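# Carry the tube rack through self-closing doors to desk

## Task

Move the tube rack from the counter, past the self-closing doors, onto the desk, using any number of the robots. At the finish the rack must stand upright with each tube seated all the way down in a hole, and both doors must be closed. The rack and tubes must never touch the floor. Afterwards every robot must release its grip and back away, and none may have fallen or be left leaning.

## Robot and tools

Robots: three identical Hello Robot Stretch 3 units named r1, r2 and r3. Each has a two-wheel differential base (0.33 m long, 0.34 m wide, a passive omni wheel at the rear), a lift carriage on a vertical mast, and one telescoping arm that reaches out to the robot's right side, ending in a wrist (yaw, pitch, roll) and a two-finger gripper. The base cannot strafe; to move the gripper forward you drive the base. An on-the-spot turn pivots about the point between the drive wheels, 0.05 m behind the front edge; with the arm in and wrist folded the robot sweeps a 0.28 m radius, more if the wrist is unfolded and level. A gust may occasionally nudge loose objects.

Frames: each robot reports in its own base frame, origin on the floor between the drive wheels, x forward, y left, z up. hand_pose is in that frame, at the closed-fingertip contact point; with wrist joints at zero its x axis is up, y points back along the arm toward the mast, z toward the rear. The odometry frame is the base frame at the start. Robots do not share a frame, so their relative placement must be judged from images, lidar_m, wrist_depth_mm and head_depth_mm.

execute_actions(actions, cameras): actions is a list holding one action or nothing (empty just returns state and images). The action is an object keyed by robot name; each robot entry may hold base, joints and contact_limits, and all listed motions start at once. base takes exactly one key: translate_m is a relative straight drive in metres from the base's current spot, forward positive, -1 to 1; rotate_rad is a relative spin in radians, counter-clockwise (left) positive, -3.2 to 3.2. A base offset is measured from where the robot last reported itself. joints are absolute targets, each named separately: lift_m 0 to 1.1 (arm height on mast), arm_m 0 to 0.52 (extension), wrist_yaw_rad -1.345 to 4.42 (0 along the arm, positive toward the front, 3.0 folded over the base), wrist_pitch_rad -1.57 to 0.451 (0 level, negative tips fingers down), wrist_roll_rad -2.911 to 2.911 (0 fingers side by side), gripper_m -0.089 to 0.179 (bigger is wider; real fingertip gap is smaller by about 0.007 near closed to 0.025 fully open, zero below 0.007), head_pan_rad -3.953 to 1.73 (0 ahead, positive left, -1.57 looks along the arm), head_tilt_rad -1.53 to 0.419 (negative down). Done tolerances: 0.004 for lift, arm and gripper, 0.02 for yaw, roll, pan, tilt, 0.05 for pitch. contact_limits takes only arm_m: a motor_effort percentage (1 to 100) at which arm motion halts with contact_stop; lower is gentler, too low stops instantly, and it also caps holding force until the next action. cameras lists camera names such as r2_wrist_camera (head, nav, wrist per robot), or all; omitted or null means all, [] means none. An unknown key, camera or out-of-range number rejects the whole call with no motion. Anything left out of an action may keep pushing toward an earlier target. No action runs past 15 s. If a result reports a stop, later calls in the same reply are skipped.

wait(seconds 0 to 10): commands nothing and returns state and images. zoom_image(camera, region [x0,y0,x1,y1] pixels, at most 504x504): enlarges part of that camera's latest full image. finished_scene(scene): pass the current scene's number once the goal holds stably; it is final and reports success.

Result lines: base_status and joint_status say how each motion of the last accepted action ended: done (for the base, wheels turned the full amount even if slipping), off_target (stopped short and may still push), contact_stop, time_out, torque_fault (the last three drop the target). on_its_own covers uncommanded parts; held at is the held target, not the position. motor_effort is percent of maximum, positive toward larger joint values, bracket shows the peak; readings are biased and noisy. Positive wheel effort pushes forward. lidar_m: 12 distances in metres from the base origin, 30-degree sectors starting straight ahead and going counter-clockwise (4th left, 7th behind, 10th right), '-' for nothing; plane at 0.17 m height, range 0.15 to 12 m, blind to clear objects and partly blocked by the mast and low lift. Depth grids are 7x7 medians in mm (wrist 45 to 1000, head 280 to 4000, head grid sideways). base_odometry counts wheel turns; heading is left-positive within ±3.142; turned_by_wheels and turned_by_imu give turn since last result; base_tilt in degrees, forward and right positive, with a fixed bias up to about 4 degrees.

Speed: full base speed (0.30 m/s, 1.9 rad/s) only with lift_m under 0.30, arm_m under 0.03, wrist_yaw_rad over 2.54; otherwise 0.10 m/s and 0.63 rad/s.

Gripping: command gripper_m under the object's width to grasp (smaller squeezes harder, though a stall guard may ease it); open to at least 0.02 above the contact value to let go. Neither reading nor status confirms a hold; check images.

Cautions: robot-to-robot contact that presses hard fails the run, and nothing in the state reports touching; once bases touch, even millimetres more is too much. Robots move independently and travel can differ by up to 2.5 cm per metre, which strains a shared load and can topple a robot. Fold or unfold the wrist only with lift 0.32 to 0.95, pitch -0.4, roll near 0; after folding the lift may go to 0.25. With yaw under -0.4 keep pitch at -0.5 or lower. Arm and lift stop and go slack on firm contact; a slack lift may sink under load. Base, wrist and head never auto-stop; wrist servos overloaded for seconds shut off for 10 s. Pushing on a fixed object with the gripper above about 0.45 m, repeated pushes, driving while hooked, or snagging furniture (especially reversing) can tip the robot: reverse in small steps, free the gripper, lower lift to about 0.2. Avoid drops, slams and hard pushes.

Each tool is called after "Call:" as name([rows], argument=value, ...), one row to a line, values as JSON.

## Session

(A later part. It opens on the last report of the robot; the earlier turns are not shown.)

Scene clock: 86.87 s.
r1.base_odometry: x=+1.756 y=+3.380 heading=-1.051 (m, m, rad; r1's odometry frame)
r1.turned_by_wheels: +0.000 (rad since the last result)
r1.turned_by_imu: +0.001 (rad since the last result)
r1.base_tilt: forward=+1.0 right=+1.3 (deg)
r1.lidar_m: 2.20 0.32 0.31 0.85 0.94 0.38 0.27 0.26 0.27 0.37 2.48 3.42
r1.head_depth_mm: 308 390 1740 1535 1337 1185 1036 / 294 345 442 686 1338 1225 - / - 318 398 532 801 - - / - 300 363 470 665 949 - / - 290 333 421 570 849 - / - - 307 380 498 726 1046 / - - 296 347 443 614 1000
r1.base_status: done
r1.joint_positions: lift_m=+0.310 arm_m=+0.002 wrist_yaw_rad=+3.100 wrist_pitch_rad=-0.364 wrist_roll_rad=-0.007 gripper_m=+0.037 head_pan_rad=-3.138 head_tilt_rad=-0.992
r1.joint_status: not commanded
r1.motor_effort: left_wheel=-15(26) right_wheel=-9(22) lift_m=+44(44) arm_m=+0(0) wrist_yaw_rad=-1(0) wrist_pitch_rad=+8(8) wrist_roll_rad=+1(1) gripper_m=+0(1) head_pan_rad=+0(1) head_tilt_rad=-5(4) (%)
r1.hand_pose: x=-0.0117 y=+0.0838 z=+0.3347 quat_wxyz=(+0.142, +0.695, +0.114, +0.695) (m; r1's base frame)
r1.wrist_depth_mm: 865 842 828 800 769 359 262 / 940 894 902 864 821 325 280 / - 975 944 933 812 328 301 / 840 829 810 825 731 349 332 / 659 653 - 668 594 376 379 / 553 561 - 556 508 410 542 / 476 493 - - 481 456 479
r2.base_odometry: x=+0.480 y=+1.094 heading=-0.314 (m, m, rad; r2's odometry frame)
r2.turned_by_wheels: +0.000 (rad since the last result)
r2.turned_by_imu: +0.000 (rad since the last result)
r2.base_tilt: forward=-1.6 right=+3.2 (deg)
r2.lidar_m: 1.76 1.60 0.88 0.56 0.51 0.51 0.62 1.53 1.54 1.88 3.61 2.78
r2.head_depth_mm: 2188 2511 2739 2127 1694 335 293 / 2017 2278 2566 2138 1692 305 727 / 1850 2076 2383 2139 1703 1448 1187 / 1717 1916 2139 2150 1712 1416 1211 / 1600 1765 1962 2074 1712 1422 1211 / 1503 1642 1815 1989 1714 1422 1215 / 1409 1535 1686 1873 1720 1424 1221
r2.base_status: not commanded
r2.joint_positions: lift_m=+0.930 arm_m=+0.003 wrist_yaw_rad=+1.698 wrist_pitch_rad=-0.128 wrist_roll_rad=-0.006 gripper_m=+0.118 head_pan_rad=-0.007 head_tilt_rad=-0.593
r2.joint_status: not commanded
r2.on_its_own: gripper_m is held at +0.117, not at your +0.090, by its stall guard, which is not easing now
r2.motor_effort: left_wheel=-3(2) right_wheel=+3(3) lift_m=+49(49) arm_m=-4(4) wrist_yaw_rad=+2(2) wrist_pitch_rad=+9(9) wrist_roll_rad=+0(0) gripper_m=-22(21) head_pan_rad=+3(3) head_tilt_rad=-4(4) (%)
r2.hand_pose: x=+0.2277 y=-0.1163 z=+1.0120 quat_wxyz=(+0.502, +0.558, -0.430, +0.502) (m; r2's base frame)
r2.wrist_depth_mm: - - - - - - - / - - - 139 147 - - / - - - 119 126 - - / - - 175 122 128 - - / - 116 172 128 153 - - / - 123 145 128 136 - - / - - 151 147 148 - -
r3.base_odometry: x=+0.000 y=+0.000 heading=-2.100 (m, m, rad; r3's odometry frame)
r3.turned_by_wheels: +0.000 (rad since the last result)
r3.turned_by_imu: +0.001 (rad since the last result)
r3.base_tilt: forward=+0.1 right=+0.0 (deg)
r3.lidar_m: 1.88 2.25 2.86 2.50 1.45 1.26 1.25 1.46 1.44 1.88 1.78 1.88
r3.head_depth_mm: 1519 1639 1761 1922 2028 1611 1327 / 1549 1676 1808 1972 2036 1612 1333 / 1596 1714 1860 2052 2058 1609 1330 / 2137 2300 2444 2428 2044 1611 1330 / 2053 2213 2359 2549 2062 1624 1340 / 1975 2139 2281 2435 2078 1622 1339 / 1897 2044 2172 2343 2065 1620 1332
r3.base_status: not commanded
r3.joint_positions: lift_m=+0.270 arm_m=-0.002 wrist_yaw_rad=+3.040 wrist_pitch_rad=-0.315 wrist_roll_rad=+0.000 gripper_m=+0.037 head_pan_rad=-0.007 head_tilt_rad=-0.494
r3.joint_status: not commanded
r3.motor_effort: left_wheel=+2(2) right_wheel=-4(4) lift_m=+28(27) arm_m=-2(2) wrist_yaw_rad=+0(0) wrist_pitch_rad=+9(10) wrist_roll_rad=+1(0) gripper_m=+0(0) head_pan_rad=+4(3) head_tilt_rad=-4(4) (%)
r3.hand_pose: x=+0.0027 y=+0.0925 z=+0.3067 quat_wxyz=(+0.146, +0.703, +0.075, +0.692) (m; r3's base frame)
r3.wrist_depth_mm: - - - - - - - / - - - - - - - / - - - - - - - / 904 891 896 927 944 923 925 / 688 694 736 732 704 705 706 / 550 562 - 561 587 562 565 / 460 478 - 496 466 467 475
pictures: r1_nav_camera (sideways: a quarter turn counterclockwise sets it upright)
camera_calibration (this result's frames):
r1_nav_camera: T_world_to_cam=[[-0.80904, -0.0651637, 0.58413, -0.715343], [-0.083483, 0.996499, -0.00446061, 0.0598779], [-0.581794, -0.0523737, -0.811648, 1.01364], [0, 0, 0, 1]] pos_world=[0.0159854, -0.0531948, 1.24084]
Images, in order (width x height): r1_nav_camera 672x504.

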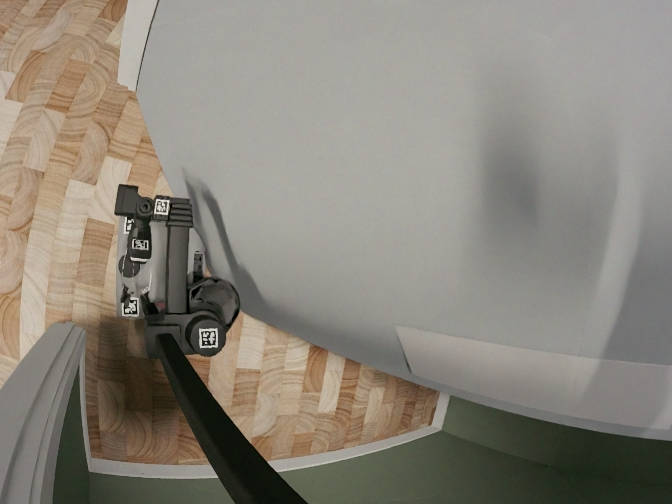

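Call:
execute_actions([
  {"r1":{"base":{"translate_m":-0.5},"joints":{"head_tilt_rad":-0.8}},"r3":{"base":{"translate_m":1.0},"joints":{"head_tilt_rad":-0.7}}},
], cameras=["r1_nav_camera","r3_nav_camera"])

Scene clock: 93.57 s.
r1.base_odometry: x=+1.508 y=+3.814 heading=-1.052 (m, m, rad; r1's odometry frame)
r1.turned_by_wheels: +0.000 (rad since the last result)
r1.turned_by_imu: +0.000 (rad since the last result)
r1.base_tilt: forward=+1.0 right=+1.4 (deg)
r1.lidar_m: 1.69 0.72 0.94 0.93 1.02 1.60 1.66 0.24 0.23 0.24 0.34 3.71
r1.head_depth_mm: 1346 1523 1739 1800 1494 1270 1099 / 1374 1563 1808 1806 1486 1277 1131 / 1396 1600 1847 1793 1491 1277 1166 / 1418 1620 1886 1821 1505 1277 1144 / 1445 1647 1910 1816 1489 1275 1113 / 1407 1616 1890 1823 1494 1275 657 / 1425 1642 1946 1838 1502 436 471
r1.base_status: done
r1.joint_positions: lift_m=+0.310 arm_m=+0.002 wrist_yaw_rad=+3.100 wrist_pitch_rad=-0.364 wrist_roll_rad=-0.007 gripper_m=+0.037 head_pan_rad=-3.138 head_tilt_rad=-0.804
r1.joint_status: all done
r1.motor_effort: left_wheel=-10(23) right_wheel=+0(14) lift_m=+44(44) arm_m=+0(0) wrist_yaw_rad=+0(0) wrist_pitch_rad=+8(8) wrist_roll_rad=+1(1) gripper_m=+0(0) head_pan_rad=-1(1) head_tilt_rad=+3(23) (%)
r1.hand_pose: x=-0.0117 y=+0.0838 z=+0.3347 quat_wxyz=(+0.142, +0.695, +0.114, +0.695) (m; r1's base frame)
r1.wrist_depth_mm: 934 908 876 875 842 837 813 / - - 943 933 931 893 856 / - - - - - 974 878 / 817 830 822 807 820 810 780 / 656 667 - 664 673 654 662 / 562 551 - 553 574 559 550 / 475 489 - - 479 481 478
r2.base_odometry: x=+0.480 y=+1.094 heading=-0.314 (m, m, rad; r2's odometry frame)
r2.turned_by_wheels: +0.000 (rad since the last result)
r2.turned_by_imu: -0.001 (rad since the last result)
r2.base_tilt: forward=-1.6 right=+3.2 (deg)
r2.lidar_m: 1.76 1.60 0.88 0.56 0.51 0.51 0.62 1.53 1.54 1.89 3.61 2.78
r2.head_depth_mm: 2192 2557 2753 2138 1699 334 293 / 2023 2297 2580 2152 1708 305 724 / 1857 2078 2367 2155 1700 1448 1188 / 1714 1918 2151 2156 1709 1417 1210 / 1604 1764 1964 2069 1713 1417 1214 / 1496 1642 1815 1994 1718 1415 1217 / 1414 1537 1683 1865 1713 1428 1219
r2.base_status: not commanded
r2.joint_positions: lift_m=+0.930 arm_m=+0.003 wrist_yaw_rad=+1.698 wrist_pitch_rad=-0.128 wrist_roll_rad=-0.006 gripper_m=+0.118 head_pan_rad=-0.007 head_tilt_rad=-0.593
r2.joint_status: not commanded
r2.on_its_own: gripper_m is held at +0.117, not at your +0.090, by its stall guard, which is not easing now
r2.motor_effort: left_wheel=-3(3) right_wheel=+3(3) lift_m=+49(49) arm_m=-4(4) wrist_yaw_rad=+2(2) wrist_pitch_rad=+9(9) wrist_roll_rad=+0(0) gripper_m=-21(21) head_pan_rad=+3(2) head_tilt_rad=-4(4) (%)
r2.hand_pose: x=+0.2277 y=-0.1163 z=+1.0120 quat_wxyz=(+0.502, +0.558, -0.430, +0.502) (m; r2's base frame)
r2.wrist_depth_mm: - - - - - - - / - - - 140 147 - - / - - - 119 126 - - / - - 175 122 128 - - / - 116 172 128 152 - - / - 123 145 128 136 - - / - - 152 147 150 - -
r3.base_odometry: x=-0.505 y=-0.863 heading=-2.100 (m, m, rad; r3's odometry frame)
r3.turned_by_wheels: +0.000 (rad since the last result)
r3.turned_by_imu: +0.000 (rad since the last result)
r3.base_tilt: forward=+0.1 right=+0.1 (deg)
r3.lidar_m: 0.91 1.35 1.85 2.60 2.56 2.22 2.22 2.01 2.13 1.69 1.06 0.92
r3.head_depth_mm: 734 815 912 1041 1202 1347 1192 / 746 825 932 1061 1242 1366 1192 / 2784 3090 2439 1918 1355 1387 1204 / 2900 3236 2148 1976 1656 1390 1192 / 1661 1826 1950 1984 1663 1384 1198 / 1473 1601 1753 1905 1647 1393 1194 / 1334 1444 1558 1713 1653 1391 1201
r3.base_status: done
r3.joint_positions: lift_m=+0.270 arm_m=-0.002 wrist_yaw_rad=+3.040 wrist_pitch_rad=-0.315 wrist_roll_rad=+0.000 gripper_m=+0.037 head_pan_rad=-0.007 head_tilt_rad=-0.692
r3.joint_status: all done
r3.motor_effort: left_wheel=+2(9) right_wheel=-5(9) lift_m=+27(27) arm_m=-2(1) wrist_yaw_rad=-1(0) wrist_pitch_rad=+9(10) wrist_roll_rad=+0(0) gripper_m=-1(0) head_pan_rad=+4(3) head_tilt_rad=-5(26) (%)
r3.hand_pose: x=+0.0027 y=+0.0925 z=+0.3067 quat_wxyz=(+0.146, +0.703, +0.075, +0.692) (m; r3's base frame)
r3.wrist_depth_mm: - - - - - - - / - - - - - - - / - - - - - - - / 902 917 919 918 933 937 944 / 688 681 725 733 702 709 708 / 555 549 - 562 579 560 566 / 462 481 - 501 468 474 475
pictures: r1_nav_camera (sideways: a quarter turn counterclockwise sets it upright), r3_nav_camera (sideways: a quarter turn counterclockwise sets it upright)
camera_calibration (this result's frames):
r1_nav_camera: T_world_to_cam=[[-0.685174, -0.0647447, 0.725497, -0.900303], [-0.0828985, 0.996501, 0.0106387, 0.040216], [-0.723647, -0.0528532, -0.688144, 0.853897], [0, 0, 0, 1]] pos_world=[0.00438965, -0.053234, 1.24034]
r3_nav_camera: T_world_to_cam=[[0.67923, -0.0446842, 0.732564, -0.908324], [0.00126905, -0.998072, -0.0620561, 0.133492], [0.733924, 0.04308, -0.677864, 0.830372], [0, 0, 0, 1]] pos_world=[0.00736154, 0.056874, 1.23657]
Images, in order (width x height): r1_nav_camera 672x504, r3_nav_camera 672x504.

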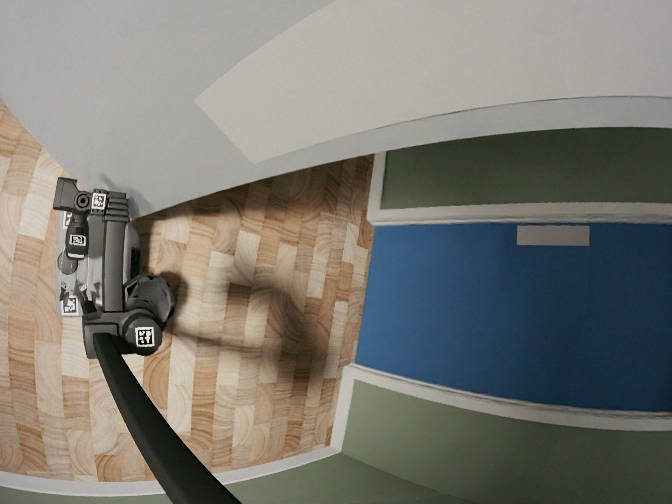

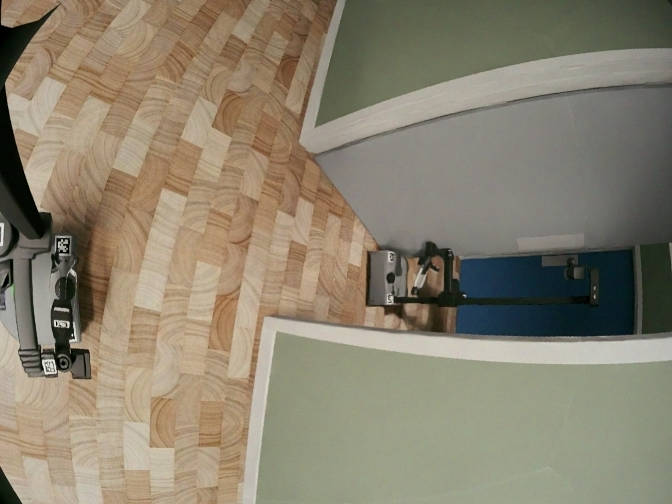

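Call:
execute_actions([
  {"r1":{"joints":{"arm_m":0.3}},"r3":{"base":{"rotate_rad":-2.9},"joints":{"head_pan_rad":-3.14,"head_tilt_rad":-0.9}}},
], cameras=[])

Call:
execute_actions([
  {"r3":{"base":{"translate_m":-1.0}}},
], cameras=["r1_nav_camera","r3_nav_camera"])

Scene clock: 98.10 s.
r1.base_odometry: x=+1.508 y=+3.814 heading=-1.051 (m, m, rad; r1's odometry frame)
r1.turned_by_wheels: +0.000 (rad since the last result)
r1.turned_by_imu: -0.001 (rad since the last result)
r1.base_tilt: forward=+1.1 right=+1.3 (deg)
r1.lidar_m: 1.61 0.72 0.94 0.93 1.02 1.60 1.66 1.43 0.48 0.48 0.55 3.73
r1.head_depth_mm: 1343 1522 1737 1799 1490 1271 1106 / 1368 1555 1809 1786 1492 1274 1128 / 1395 1593 1855 1813 1495 1274 1165 / 1419 1622 1905 1811 1503 1275 1142 / 1439 1644 1913 1812 1503 1277 1111 / 1406 1611 1895 1815 1505 1281 1114 / 1428 1648 1943 1832 1510 1281 1090
r1.base_status: not commanded
r1.joint_positions: lift_m=+0.310 arm_m=+0.299 wrist_yaw_rad=+3.108 wrist_pitch_rad=-0.365 wrist_roll_rad=-0.007 gripper_m=+0.037 head_pan_rad=-3.138 head_tilt_rad=-0.803
r1.joint_status: all done
r1.on_its_own: arm_m is at rest, and its effort (+19) is outside its rest range (-14 to +14)
r1.motor_effort: left_wheel=-5(13) right_wheel=+2(5) lift_m=+44(44) arm_m=+19(26) wrist_yaw_rad=-9(10) wrist_pitch_rad=+8(8) wrist_roll_rad=+1(0) gripper_m=+0(0) head_pan_rad=-1(0) head_tilt_rad=+1(3) (%)
r1.hand_pose: x=-0.0135 y=-0.2129 z=+0.3347 quat_wxyz=(+0.140, +0.695, +0.117, +0.696) (m; r1's base frame)
r1.wrist_depth_mm: - - - - - - 819 / - - - - - - 824 / - - - - - - 835 / 828 834 863 854 837 815 758 / 656 666 - - 666 657 677 / 556 - - - 577 564 556 / 477 - - - 485 477 483
r2.base_odometry: x=+0.480 y=+1.094 heading=-0.314 (m, m, rad; r2's odometry frame)
r2.turned_by_wheels: +0.000 (rad since the last result)
r2.turned_by_imu: +0.000 (rad since the last result)
r2.base_tilt: forward=-1.6 right=+3.2 (deg)
r2.lidar_m: 1.76 1.60 0.88 0.56 0.51 0.51 0.62 1.53 1.54 1.89 3.60 2.78
r2.head_depth_mm: 2182 2517 2733 2126 1708 335 293 / 2014 2273 2570 2154 1690 305 726 / 1859 2082 2360 2129 1705 1449 1183 / 1724 1906 2150 2130 1702 1417 1214 / 1603 1750 1976 2083 1712 1419 1212 / 1502 1650 1814 1998 1713 1421 1215 / 1417 1528 1684 1861 1716 1428 1215
r2.base_status: not commanded
r2.joint_positions: lift_m=+0.930 arm_m=+0.003 wrist_yaw_rad=+1.698 wrist_pitch_rad=-0.128 wrist_roll_rad=-0.006 gripper_m=+0.118 head_pan_rad=-0.007 head_tilt_rad=-0.593
r2.joint_status: not commanded
r2.on_its_own: gripper_m is held at +0.117, not at your +0.090, by its stall guard, which is not easing now
r2.motor_effort: left_wheel=-3(3) right_wheel=+3(3) lift_m=+49(49) arm_m=-4(4) wrist_yaw_rad=+1(2) wrist_pitch_rad=+9(9) wrist_roll_rad=+0(0) gripper_m=-21(22) head_pan_rad=+3(3) head_tilt_rad=-4(5) (%)
r2.hand_pose: x=+0.2277 y=-0.1164 z=+1.0120 quat_wxyz=(+0.502, +0.558, -0.430, +0.502) (m; r2's base frame)
r2.wrist_depth_mm: - - - - - - - / - - - 140 146 - - / - - - 119 125 - - / - - 176 121 127 - - / - 116 173 128 152 - - / - 123 145 128 136 - - / - - 152 147 150 - -
r3.base_odometry: x=-0.505 y=-0.863 heading=+1.284 (m, m, rad; r3's odometry frame)
r3.turned_by_wheels: -2.900 (rad since the last result)
r3.turned_by_imu: -2.859 (rad since the last result)
r3.base_tilt: forward=+0.1 right=+0.0 (deg)
r3.lidar_m: 2.29 2.02 1.69 1.31 0.95 0.91 1.41 1.35 2.60 2.70 2.30 2.21
r3.head_depth_mm: 2825 2345 1871 1254 1387 1260 1123 / 2929 2408 1910 1657 1425 1262 1160 / 2999 2324 1945 1648 1430 1257 - / 1713 1960 1960 1656 1431 1257 - / 1485 1689 1859 1654 1425 1257 1159 / 1310 1479 1665 1646 1435 1261 1120 / 1211 1355 1605 1644 1421 1258 1122
r3.base_status: done
r3.joint_positions: lift_m=+0.270 arm_m=-0.002 wrist_yaw_rad=+3.040 wrist_pitch_rad=-0.315 wrist_roll_rad=+0.000 gripper_m=+0.037 head_pan_rad=-3.133 head_tilt_rad=-0.890
r3.joint_status: all done
r3.motor_effort: left_wheel=+2(8) right_wheel=-3(11) lift_m=+27(27) arm_m=-2(2) wrist_yaw_rad=+0(0) wrist_pitch_rad=+10(9) wrist_roll_rad=+1(1) gripper_m=+0(0) head_pan_rad=-2(47) head_tilt_rad=-7(30) (%)
r3.hand_pose: x=+0.0027 y=+0.0925 z=+0.3067 quat_wxyz=(+0.146, +0.703, +0.075, +0.692) (m; r3's base frame)
r3.wrist_depth_mm: 798 - - - - - - / 810 - - - - - - / 861 946 - - - - - / 843 890 909 933 938 932 935 / 692 693 734 719 708 705 698 / 550 556 - 558 589 561 564 / 463 483 - 496 462 469 472
pictures: none
No camera images: the call's "cameras" was empty. Leave "cameras" out to get every camera's image.

Scene clock: 103.03 s.
r1.base_odometry: x=+1.508 y=+3.814 heading=-1.051 (m, m, rad; r1's odometry frame)
r1.turned_by_wheels: +0.000 (rad since the last result)
r1.turned_by_imu: -0.001 (rad since the last result)
r1.base_tilt: forward=+1.0 right=+1.3 (deg)
r1.lidar_m: 0.67 0.72 0.94 0.93 1.02 1.60 1.66 1.43 0.48 0.48 0.55 0.79
r1.head_depth_mm: 1343 1533 1729 1802 1492 1266 1105 / 1360 1553 1801 1811 1490 1269 1127 / 1389 1597 1859 1806 1493 1276 1162 / 1412 1623 1901 1814 1503 1277 1137 / 1433 1649 1889 1808 1506 1281 1110 / 1403 1605 1888 1828 1509 1280 1115 / 1424 1645 1940 1833 1510 1284 1094
r1.base_status: not commanded
r1.joint_positions: lift_m=+0.310 arm_m=+0.299 wrist_yaw_rad=+3.108 wrist_pitch_rad=-0.365 wrist_roll_rad=-0.007 gripper_m=+0.037 head_pan_rad=-3.138 head_tilt_rad=-0.803
r1.joint_status: not commanded
r1.on_its_own: arm_m is at rest, and its effort (+18) is outside its rest range (-14 to +14)
r1.motor_effort: left_wheel=-4(4) right_wheel=+2(2) lift_m=+44(44) arm_m=+18(18) wrist_yaw_rad=-8(8) wrist_pitch_rad=+8(8) wrist_roll_rad=+0(1) gripper_m=+0(0) head_pan_rad=+0(0) head_tilt_rad=+2(2) (%)
r1.hand_pose: x=-0.0135 y=-0.2129 z=+0.3347 quat_wxyz=(+0.140, +0.695, +0.117, +0.696) (m; r1's base frame)
r1.wrist_depth_mm: - - - - - - 857 / - - - - - - 824 / - - - - - - 812 / 820 820 863 853 819 836 769 / 671 661 - - 667 663 666 / 560 - - - 575 563 563 / 476 - - - 480 477 482
r2.base_odometry: x=+0.480 y=+1.094 heading=-0.314 (m, m, rad; r2's odometry frame)
r2.turned_by_wheels: +0.000 (rad since the last result)
r2.turned_by_imu: +0.000 (rad since the last result)
r2.base_tilt: forward=-1.6 right=+3.2 (deg)
r2.lidar_m: 1.76 1.60 0.88 0.56 0.51 0.51 0.62 1.53 1.54 1.89 3.60 2.78
r2.head_depth_mm: 2203 2524 2734 2133 1702 334 293 / 2030 2292 2565 2145 1700 305 727 / 1862 2096 2350 2145 1702 1450 1192 / 1718 1907 2156 2150 1702 1418 1215 / 1602 1773 1973 2078 1717 1419 1214 / 1502 1638 1822 2006 1712 1422 1217 / 1413 1536 1681 1878 1724 1421 1219
r2.base_status: not commanded
r2.joint_positions: lift_m=+0.930 arm_m=+0.003 wrist_yaw_rad=+1.698 wrist_pitch_rad=-0.128 wrist_roll_rad=-0.006 gripper_m=+0.118 head_pan_rad=-0.007 head_tilt_rad=-0.593
r2.joint_status: not commanded
r2.on_its_own: gripper_m is held at +0.117, not at your +0.090, by its stall guard, which is not easing now
r2.motor_effort: left_wheel=-3(2) right_wheel=+3(2) lift_m=+49(49) arm_m=-4(4) wrist_yaw_rad=+2(2) wrist_pitch_rad=+9(9) wrist_roll_rad=+0(0) gripper_m=-22(20) head_pan_rad=+3(3) head_tilt_rad=-4(4) (%)
r2.hand_pose: x=+0.2277 y=-0.1163 z=+1.0120 quat_wxyz=(+0.502, +0.558, -0.430, +0.502) (m; r2's base frame)
r2.wrist_depth_mm: - - - - - - - / - - - 140 147 - - / - - - 119 126 - - / - - 176 122 127 - - / - 116 172 128 153 - - / - 123 144 129 136 - - / - - 152 147 149 - -
r3.base_odometry: x=-0.788 y=-1.822 heading=+1.284 (m, m, rad; r3's odometry frame)
r3.turned_by_wheels: +0.000 (rad since the last result)
r3.turned_by_imu: +0.004 (rad since the last result)
r3.base_tilt: forward=+0.2 right=+0.0 (deg)
r3.lidar_m: 3.18 2.30 0.42 0.42 1.41 0.78 0.62 0.49 0.50 2.19 2.98 3.05
r3.head_depth_mm: 2138 2318 1969 1425 1304 1262 1127 / 2214 2380 1957 1656 1356 1263 1166 / 915 1088 1255 1552 1426 1258 - / 773 892 1060 1261 1408 1257 - / 669 760 877 1033 1260 1262 1158 / 591 660 744 859 1010 1196 1128 / 529 582 650 732 839 1011 1115
r3.base_status: done
r3.joint_positions: lift_m=+0.270 arm_m=-0.002 wrist_yaw_rad=+3.040 wrist_pitch_rad=-0.315 wrist_roll_rad=+0.000 gripper_m=+0.037 head_pan_rad=-3.133 head_tilt_rad=-0.890
r3.joint_status: not commanded
r3.motor_effort: left_wheel=+2(4) right_wheel=-3(12) lift_m=+27(28) arm_m=-2(2) wrist_yaw_rad=+0(0) wrist_pitch_rad=+10(10) wrist_roll_rad=+1(0) gripper_m=+0(0) head_pan_rad=-4(2) head_tilt_rad=-7(7) (%)
r3.hand_pose: x=+0.0027 y=+0.0925 z=+0.3067 quat_wxyz=(+0.147, +0.703, +0.075, +0.692) (m; r3's base frame)
r3.wrist_depth_mm: - - - 453 424 - - / - - - 489 482 - - / - - - 521 822 - - / 890 911 936 568 826 928 938 / 687 683 722 637 667 701 708 / 547 559 - 561 600 560 569 / 464 476 - 500 468 470 470
pictures: r1_nav_camera (sideways: a quarter turn counterclockwise sets it upright), r3_nav_camera (sideways: a quarter turn counterclockwise sets it upright)
camera_calibration (this result's frames):
r1_nav_camera: T_world_to_cam=[[-0.684829, -0.0647458, 0.725822, -0.90073], [-0.0828967, 0.996501, 0.0106764, 0.0401668], [-0.723974, -0.0528568, -0.6878, 0.853451], [0, 0, 0, 1]] pos_world=[0.00436059, -0.0532341, 1.24034]
r3_nav_camera: T_world_to_cam=[[-0.810448, 0.0334235, 0.584856, -0.706768], [-0.0039085, 0.99804, -0.0624523, 0.134023], [-0.585798, -0.0529002, -0.808729, 1.0086], [0, 0, 0, 1]] pos_world=[0.018562, -0.0567823, 1.23741]
Images, in order (width x height): r1_nav_camera 672x504, r3_nav_camera 672x504.

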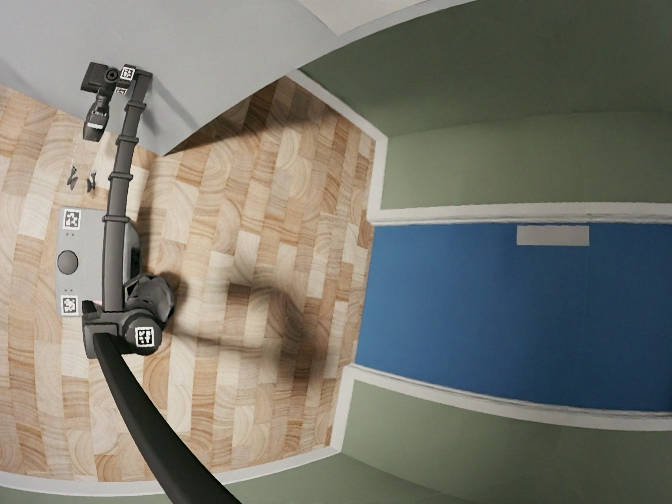

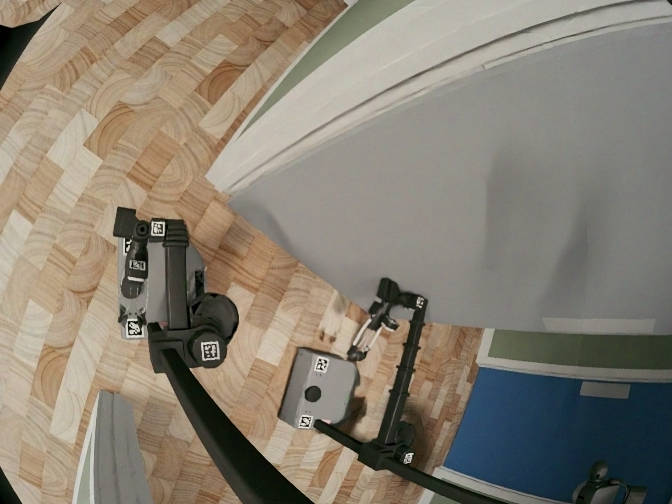

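Call:
execute_actions([
  {"r1":{"base":{"translate_m":-0.6},"joints":{"arm_m":0,"lift_m":0.26}}},
], cameras=[])

Call:
execute_actions([
  {"r1":{"base":{"translate_m":-0.6}},"r3":{"base":{"rotate_rad":-0.4},"joints":{"lift_m":0.31}}},
], cameras=[])

Call:
execute_actions([
  {"r1":{"base":{"rotate_rad":-1.65},"joints":{"head_pan_rad":-1.57,"head_tilt_rad":-1}},"r3":{"base":{"translate_m":-0.75}}},
], cameras=["r1_nav_camera","r3_nav_camera"])

Scene clock: 109.27 s.
r1.base_odometry: x=+1.210 y=+4.335 heading=-1.052 (m, m, rad; r1's odometry frame)
r1.turned_by_wheels: +0.000 (rad since the last result)
r1.turned_by_imu: +0.001 (rad since the last result)
r1.base_tilt: forward=+1.0 right=+1.3 (deg)
r1.lidar_m: 0.74 1.27 1.03 1.03 1.13 1.07 1.07 1.09 1.06 1.06 1.16 0.96
r1.head_depth_mm: 855 976 1131 1349 1485 1266 1103 / 871 996 1156 1374 1493 1274 1135 / 888 1014 1184 1419 1503 1275 1145 / 908 1039 1220 1456 1507 1274 1131 / 922 1059 1238 1503 1499 1280 1112 / 938 1054 1208 1437 1515 1279 1111 / 884 1025 1208 1476 1509 1278 1114
r1.base_status: done
r1.joint_positions: lift_m=+0.260 arm_m=+0.002 wrist_yaw_rad=+3.101 wrist_pitch_rad=-0.364 wrist_roll_rad=-0.007 gripper_m=+0.037 head_pan_rad=-3.138 head_tilt_rad=-0.803
r1.joint_status: all done
joint sent to its limit — the command would take r1.arm_m past its lower limit, so that joint was sent only as far as its limit.
r1.motor_effort: left_wheel=-2(12) right_wheel=+0(15) lift_m=+35(39) arm_m=-4(16) wrist_yaw_rad=-1(30) wrist_pitch_rad=+8(8) wrist_roll_rad=+1(1) gripper_m=+0(0) head_pan_rad=-1(0) head_tilt_rad=+1(2) (%)
r1.hand_pose: x=-0.0119 y=+0.0835 z=+0.2851 quat_wxyz=(+0.142, +0.695, +0.115, +0.695) (m; r1's base frame)
r1.wrist_depth_mm: - - 957 945 923 924 901 / - - - - - - 952 / 986 976 - - - - - / 734 735 721 745 736 727 746 / 587 588 - 600 593 593 590 / 498 501 - 514 510 498 495 / 436 - - - 424 428 425
r2.base_odometry: x=+0.480 y=+1.094 heading=-0.314 (m, m, rad; r2's odometry frame)
r2.turned_by_wheels: +0.000 (rad since the last result)
r2.turned_by_imu: -0.001 (rad since the last result)
r2.base_tilt: forward=-1.6 right=+3.2 (deg)
r2.lidar_m: 1.76 1.60 0.88 0.56 0.51 0.51 0.62 1.53 1.54 1.88 3.61 2.77
r2.head_depth_mm: 2181 2526 2732 2138 1696 335 293 / 2018 2280 2566 2140 1699 304 726 / 1855 2078 2368 2156 1705 1446 1186 / 1721 1909 2151 2146 1700 1414 1208 / 1602 1764 1973 2080 1713 1415 1212 / 1502 1643 1814 1991 1712 1419 1218 / 1416 1532 1689 1867 1715 1427 1220
r2.base_status: not commanded
r2.joint_positions: lift_m=+0.930 arm_m=+0.003 wrist_yaw_rad=+1.698 wrist_pitch_rad=-0.128 wrist_roll_rad=-0.006 gripper_m=+0.118 head_pan_rad=-0.007 head_tilt_rad=-0.593
r2.joint_status: not commanded
r2.on_its_own: gripper_m is held at +0.117, not at your +0.090, by its stall guard, which is not easing now
r2.motor_effort: left_wheel=-3(2) right_wheel=+3(3) lift_m=+49(49) arm_m=-4(4) wrist_yaw_rad=+1(1) wrist_pitch_rad=+9(9) wrist_roll_rad=+0(0) gripper_m=-21(21) head_pan_rad=+2(3) head_tilt_rad=-3(4) (%)
r2.hand_pose: x=+0.2277 y=-0.1164 z=+1.0120 quat_wxyz=(+0.502, +0.558, -0.430, +0.502) (m; r2's base frame)
r2.wrist_depth_mm: - - - - - - - / - - - 140 146 - - / - - - 119 126 - - / - - 175 121 127 - - / - 116 172 128 152 - - / - 123 145 128 136 - - / - - 152 147 149 - -
r3.base_odometry: x=-0.788 y=-1.822 heading=+1.284 (m, m, rad; r3's odometry frame)
r3.turned_by_wheels: +0.000 (rad since the last result)
r3.turned_by_imu: +0.002 (rad since the last result)
r3.base_tilt: forward=+0.1 right=+0.0 (deg)
r3.lidar_m: 3.17 2.30 0.42 0.42 0.64 0.42 0.39 0.40 0.50 2.19 2.98 3.07
r3.head_depth_mm: 350 407 486 604 794 1165 1123 / 345 401 477 589 768 1114 1163 / 340 394 468 574 744 1052 - / 335 387 459 560 720 1013 - / 330 381 449 547 703 976 1155 / 326 375 442 535 683 937 1122 / 321 369 432 524 663 903 1115
r3.base_status: not commanded
r3.joint_positions: lift_m=+0.270 arm_m=-0.002 wrist_yaw_rad=+3.040 wrist_pitch_rad=-0.315 wrist_roll_rad=+0.000 gripper_m=+0.037 head_pan_rad=-3.133 head_tilt_rad=-0.890
r3.joint_status: not commanded
r3.motor_effort: left_wheel=+2(2) right_wheel=-3(3) lift_m=+27(27) arm_m=-2(2) wrist_yaw_rad=+0(0) wrist_pitch_rad=+10(9) wrist_roll_rad=+1(0) gripper_m=+0(0) head_pan_rad=-3(3) head_tilt_rad=-6(6) (%)
r3.hand_pose: x=+0.0027 y=+0.0925 z=+0.3067 quat_wxyz=(+0.147, +0.703, +0.075, +0.692) (m; r3's base frame)
r3.wrist_depth_mm: - - - 453 424 - - / - - - 484 479 - - / - - - 521 857 - - / 870 907 918 561 833 939 956 / 620 688 724 630 662 704 710 / 554 554 - 559 580 568 563 / 464 484 - 495 474 472 474
pictures: none
No camera images: the call's "cameras" was empty. Leave "cameras" out to get every camera's image.

Scene clock: 112.83 s.
r1.base_odometry: x=+0.913 y=+4.856 heading=-1.052 (m, m, rad; r1's odometry frame)
r1.turned_by_wheels: +0.000 (rad since the last result)
r1.turned_by_imu: +0.002 (rad since the last result)
r1.base_tilt: forward=+0.9 right=+1.3 (deg)
r1.lidar_m: 1.63 1.38 1.13 0.98 0.59 0.48 0.48 0.53 0.69 0.96 1.06 1.67
r1.head_depth_mm: 369 419 486 577 710 925 1103 / 375 428 498 596 733 966 1125 / 382 437 510 611 761 1016 1148 / 389 446 523 630 789 1066 1133 / 396 457 535 650 823 1126 1114 / 404 466 549 671 856 1102 1112 / 412 476 563 688 813 997 1112
r1.base_status: done
r1.joint_positions: lift_m=+0.260 arm_m=+0.002 wrist_yaw_rad=+3.101 wrist_pitch_rad=-0.364 wrist_roll_rad=-0.007 gripper_m=+0.037 head_pan_rad=-3.138 head_tilt_rad=-0.803
r1.joint_status: not commanded
r1.motor_effort: left_wheel=-3(10) right_wheel=+1(3) lift_m=+36(35) arm_m=-5(5) wrist_yaw_rad=+0(0) wrist_pitch_rad=+8(8) wrist_roll_rad=+1(1) gripper_m=+0(0) head_pan_rad=+0(1) head_tilt_rad=+2(1) (%)
r1.hand_pose: x=-0.0118 y=+0.0835 z=+0.2851 quat_wxyz=(+0.142, +0.695, +0.114, +0.695) (m; r1's base frame)
r1.wrist_depth_mm: 535 562 - - - - - / 529 596 - - - - - / 536 640 - - - - - / 537 667 726 746 732 733 731 / 545 589 - 596 589 588 593 / 494 500 - 517 510 496 497 / 439 - - - 426 424 423
r2.base_odometry: x=+0.480 y=+1.094 heading=-0.314 (m, m, rad; r2's odometry frame)
r2.turned_by_wheels: +0.000 (rad since the last result)
r2.turned_by_imu: +0.000 (rad since the last result)
r2.base_tilt: forward=-1.6 right=+3.2 (deg)
r2.lidar_m: 1.76 1.60 0.88 0.56 0.51 0.51 0.62 1.53 1.54 1.89 3.61 2.78
r2.head_depth_mm: 2180 2532 2747 2123 1701 334 293 / 2008 2273 2567 2144 1698 305 727 / 1851 2070 2373 2151 1704 1450 1182 / 1730 1909 2139 2147 1707 1420 1210 / 1606 1766 1961 2083 1705 1418 1217 / 1504 1636 1822 1996 1714 1422 1216 / 1411 1533 1687 1870 1714 1427 1218
r2.base_status: not commanded
r2.joint_positions: lift_m=+0.930 arm_m=+0.003 wrist_yaw_rad=+1.698 wrist_pitch_rad=-0.128 wrist_roll_rad=-0.006 gripper_m=+0.118 head_pan_rad=-0.007 head_tilt_rad=-0.593
r2.joint_status: not commanded
r2.on_its_own: gripper_m is held at +0.117, not at your +0.090, by its stall guard, which is not easing now
r2.motor_effort: left_wheel=-3(2) right_wheel=+3(3) lift_m=+49(49) arm_m=-4(4) wrist_yaw_rad=+1(2) wrist_pitch_rad=+9(9) wrist_roll_rad=+0(0) gripper_m=-21(22) head_pan_rad=+3(3) head_tilt_rad=-3(3) (%)
r2.hand_pose: x=+0.2277 y=-0.1163 z=+1.0120 quat_wxyz=(+0.502, +0.558, -0.430, +0.502) (m; r2's base frame)
r2.wrist_depth_mm: - - - - - - - / - - - 139 147 - - / - - - 120 125 - - / - - 175 122 127 - - / - 116 172 128 153 - - / - 123 144 129 136 - - / - - 152 147 149 - -
r3.base_odometry: x=-0.788 y=-1.822 heading=+0.883 (m, m, rad; r3's odometry frame)
r3.turned_by_wheels: -0.400 (rad since the last result)
r3.turned_by_imu: -0.392 (rad since the last result)
r3.base_tilt: forward=+0.1 right=+0.0 (deg)
r3.lidar_m: 3.06 2.94 2.29 0.41 0.45 0.30 0.27 0.27 0.33 0.50 2.28 3.09
r3.head_depth_mm: - 291 336 420 562 851 1124 / - 288 326 406 535 790 1125 / - - 317 391 511 717 - / - - 308 378 488 683 - / - - 302 365 468 652 932 / - - 298 353 449 615 952 / - - 294 343 432 584 904
r3.base_status: done
r3.joint_positions: lift_m=+0.310 arm_m=-0.002 wrist_yaw_rad=+3.040 wrist_pitch_rad=-0.315 wrist_roll_rad=+0.000 gripper_m=+0.037 head_pan_rad=-3.134 head_tilt_rad=-0.895
r3.joint_status: all done
r3.on_its_own: left_wheel is at rest, and its effort (-22) is outside its rest range (-18 to +18); right_wheel is at rest, and its effort (-32) is outside its rest range (-18 to +18)
r3.motor_effort: left_wheel=-22(48) right_wheel=-32(62) lift_m=+36(40) arm_m=-2(2) wrist_yaw_rad=+0(2) wrist_pitch_rad=+10(10) wrist_roll_rad=+0(0) gripper_m=+0(0) head_pan_rad=-2(3) head_tilt_rad=-4(6) (%)
r3.hand_pose: x=+0.0027 y=+0.0924 z=+0.3462 quat_wxyz=(+0.147, +0.703, +0.076, +0.692) (m; r3's base frame)
r3.wrist_depth_mm: 937 - 409 - - - - / - - 433 - - - - / - - 473 - - - - / 923 995 511 953 - - - / 488 759 542 729 777 781 757 / 466 616 - 605 632 624 603 / 448 504 - 525 514 511 515
pictures: none
No camera images: the call's "cameras" was empty. Leave "cameras" out to get every camera's image.

Scene clock: 121.37 s.
r1.base_odometry: x=+0.912 y=+4.856 heading=-2.702 (m, m, rad; r1's odometry frame)
r1.turned_by_wheels: -1.650 (rad since the last result)
r1.turned_by_imu: -1.644 (rad since the last result)
r1.base_tilt: forward=+0.9 right=+1.3 (deg)
r1.lidar_m: 0.96 1.03 1.11 0.95 1.46 1.14 1.12 0.63 0.49 0.48 0.52 0.63
r1.head_depth_mm: 393 464 567 728 1011 1189 1066 / 397 471 577 741 1037 1189 1101 / 402 478 586 757 1067 1202 - / 406 483 594 773 1100 1212 - / 412 490 605 787 1132 1199 1078 / 416 496 615 805 1124 1198 1078 / 421 503 625 800 1008 1203 1079
r1.base_status: done
r1.joint_positions: lift_m=+0.260 arm_m=+0.002 wrist_yaw_rad=+3.101 wrist_pitch_rad=-0.364 wrist_roll_rad=-0.007 gripper_m=+0.037 head_pan_rad=-1.577 head_tilt_rad=-0.988
r1.joint_status: all done
r1.motor_effort: left_wheel=+1(9) right_wheel=-2(6) lift_m=+36(35) arm_m=-4(4) wrist_yaw_rad=+0(0) wrist_pitch_rad=+8(8) wrist_roll_rad=+1(1) gripper_m=+0(0) head_pan_rad=+4(46) head_tilt_rad=-7(27) (%)
r1.hand_pose: x=-0.0118 y=+0.0835 z=+0.2851 quat_wxyz=(+0.142, +0.695, +0.114, +0.695) (m; r1's base frame)
r1.wrist_depth_mm: - - - - - - - / - - - - - - - / 951 965 - - - - - / 730 745 739 741 731 723 738 / 590 584 - 590 587 594 577 / 498 496 - 508 515 494 499 / 440 - - - 427 427 429
r2.base_odometry: x=+0.480 y=+1.094 heading=-0.314 (m, m, rad; r2's odometry frame)
r2.turned_by_wheels: +0.000 (rad since the last result)
r2.turned_by_imu: -0.001 (rad since the last result)
r2.base_tilt: forward=-1.6 right=+3.2 (deg)
r2.lidar_m: 1.76 1.60 0.88 0.56 0.51 0.51 0.62 1.53 1.54 1.88 3.60 2.77
r2.head_depth_mm: 2204 2540 2736 2130 1691 334 293 / 2011 2284 2575 2135 1699 305 726 / 1852 2075 2371 2142 1705 1447 1184 / 1720 1918 2145 2140 1705 1419 1216 / 1605 1765 1965 2083 1709 1418 1216 / 1509 1636 1816 1999 1723 1423 1214 / 1410 1527 1679 1869 1722 1427 1216
r2.base_status: not commanded
r2.joint_positions: lift_m=+0.930 arm_m=+0.003 wrist_yaw_rad=+1.698 wrist_pitch_rad=-0.128 wrist_roll_rad=-0.006 gripper_m=+0.118 head_pan_rad=-0.007 head_tilt_rad=-0.593
r2.joint_status: not commanded
r2.on_its_own: gripper_m is held at +0.117, not at your +0.090, by its stall guard, which is not easing now
r2.motor_effort: left_wheel=-3(3) right_wheel=+3(3) lift_m=+49(50) arm_m=-4(4) wrist_yaw_rad=+1(2) wrist_pitch_rad=+9(9) wrist_roll_rad=+0(0) gripper_m=-21(22) head_pan_rad=+3(2) head_tilt_rad=-4(4) (%)
r2.hand_pose: x=+0.2277 y=-0.1163 z=+1.0120 quat_wxyz=(+0.502, +0.558, -0.430, +0.502) (m; r2's base frame)
r2.wrist_depth_mm: - - - - - - - / - - - 139 146 - - / - - - 119 126 - - / - - 175 121 127 - - / - 117 172 128 153 - - / - 123 145 128 136 - - / - - 153 148 150 - -
r3.base_odometry: x=-1.264 y=-2.402 heading=+0.883 (m, m, rad; r3's odometry frame)
r3.turned_by_wheels: +0.000 (rad since the last result)
r3.turned_by_imu: +0.003 (rad since the last result)
r3.base_tilt: forward=+0.1 right=+0.0 (deg)
r3.lidar_m: 3.79 0.76 0.93 1.09 1.18 1.72 1.10 0.24 0.21 0.22 0.27 0.53
r3.head_depth_mm: 1520 1749 1898 1650 1427 1255 1127 / 1541 1744 1703 1609 1425 1258 1163 / 1520 1524 1523 1559 1426 1261 - / 1563 1786 1936 1607 1427 1254 - / 1575 1819 1952 1645 1422 1256 1126 / 1525 1764 1944 1652 592 647 761 / 1544 1767 1812 393 437 490 558
r3.base_status: done
r3.joint_positions: lift_m=+0.310 arm_m=-0.002 wrist_yaw_rad=+3.040 wrist_pitch_rad=-0.315 wrist_roll_rad=+0.000 gripper_m=+0.037 head_pan_rad=-3.134 head_tilt_rad=-0.895
r3.joint_status: not commanded
r3.motor_effort: left_wheel=-6(28) right_wheel=+0(61) lift_m=+37(35) arm_m=-3(2) wrist_yaw_rad=+0(0) wrist_pitch_rad=+10(10) wrist_roll_rad=+0(1) gripper_m=+1(1) head_pan_rad=-2(2) head_tilt_rad=-4(4) (%)
r3.hand_pose: x=+0.0027 y=+0.0924 z=+0.3462 quat_wxyz=(+0.147, +0.703, +0.076, +0.692) (m; r3's base frame)
r3.wrist_depth_mm: - - - - - 991 652 / - - - - - 977 665 / - - - - - 963 643 / - 977 1000 - 995 891 669 / 745 755 790 807 762 770 708 / 607 603 - 610 636 629 624 / 504 511 - 522 514 510 522
pictures: r1_nav_camera (sideways: a quarter turn counterclockwise sets it upright), r3_nav_camera (sideways: a quarter turn counterclockwise sets it upright)
camera_calibration (this result's frames):
r1_nav_camera: T_world_to_cam=[[0.0573648, -0.80731, 0.587333, -0.724801], [-0.997259, -0.0738761, -0.00414298, 0.0650385], [0.0467345, -0.585486, -0.809335, 1.00679], [0, 0, 0, 1]] pos_world=[0.0593862, 0.00912926, 1.2408]
r3_nav_camera: T_world_to_cam=[[-0.8131, 0.0340582, 0.581126, -0.701893], [-0.00281581, 0.998045, -0.0624324, 0.13399], [-0.582117, -0.0524002, -0.811415, 1.01207], [0, 0, 0, 1]] pos_world=[0.0188123, -0.0567902, 1.23746]
Images, in order (width x height): r1_nav_camera 672x504, r3_nav_camera 672x504.

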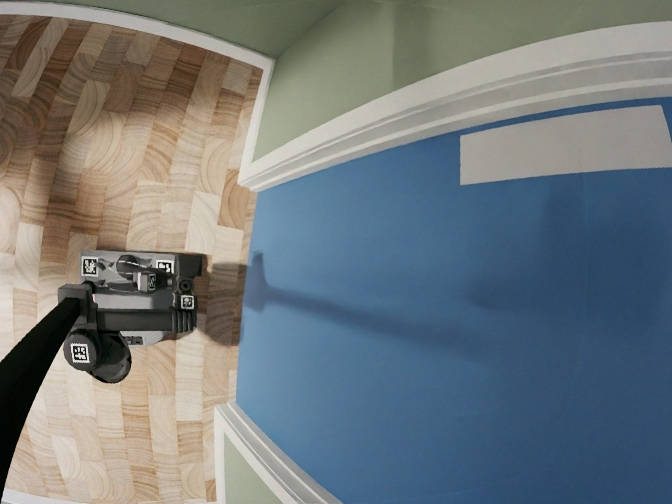

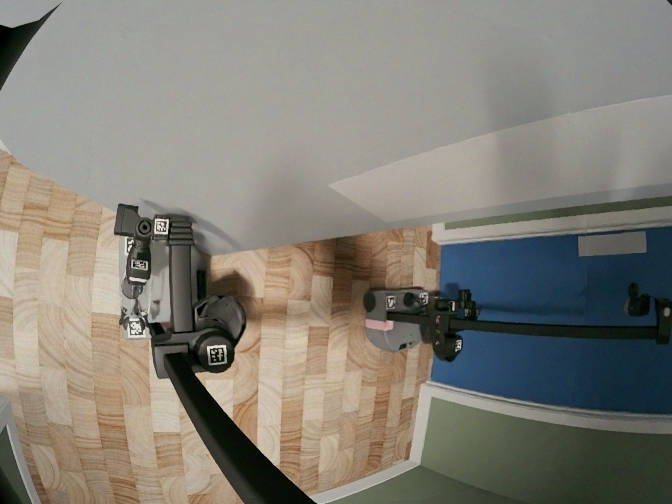

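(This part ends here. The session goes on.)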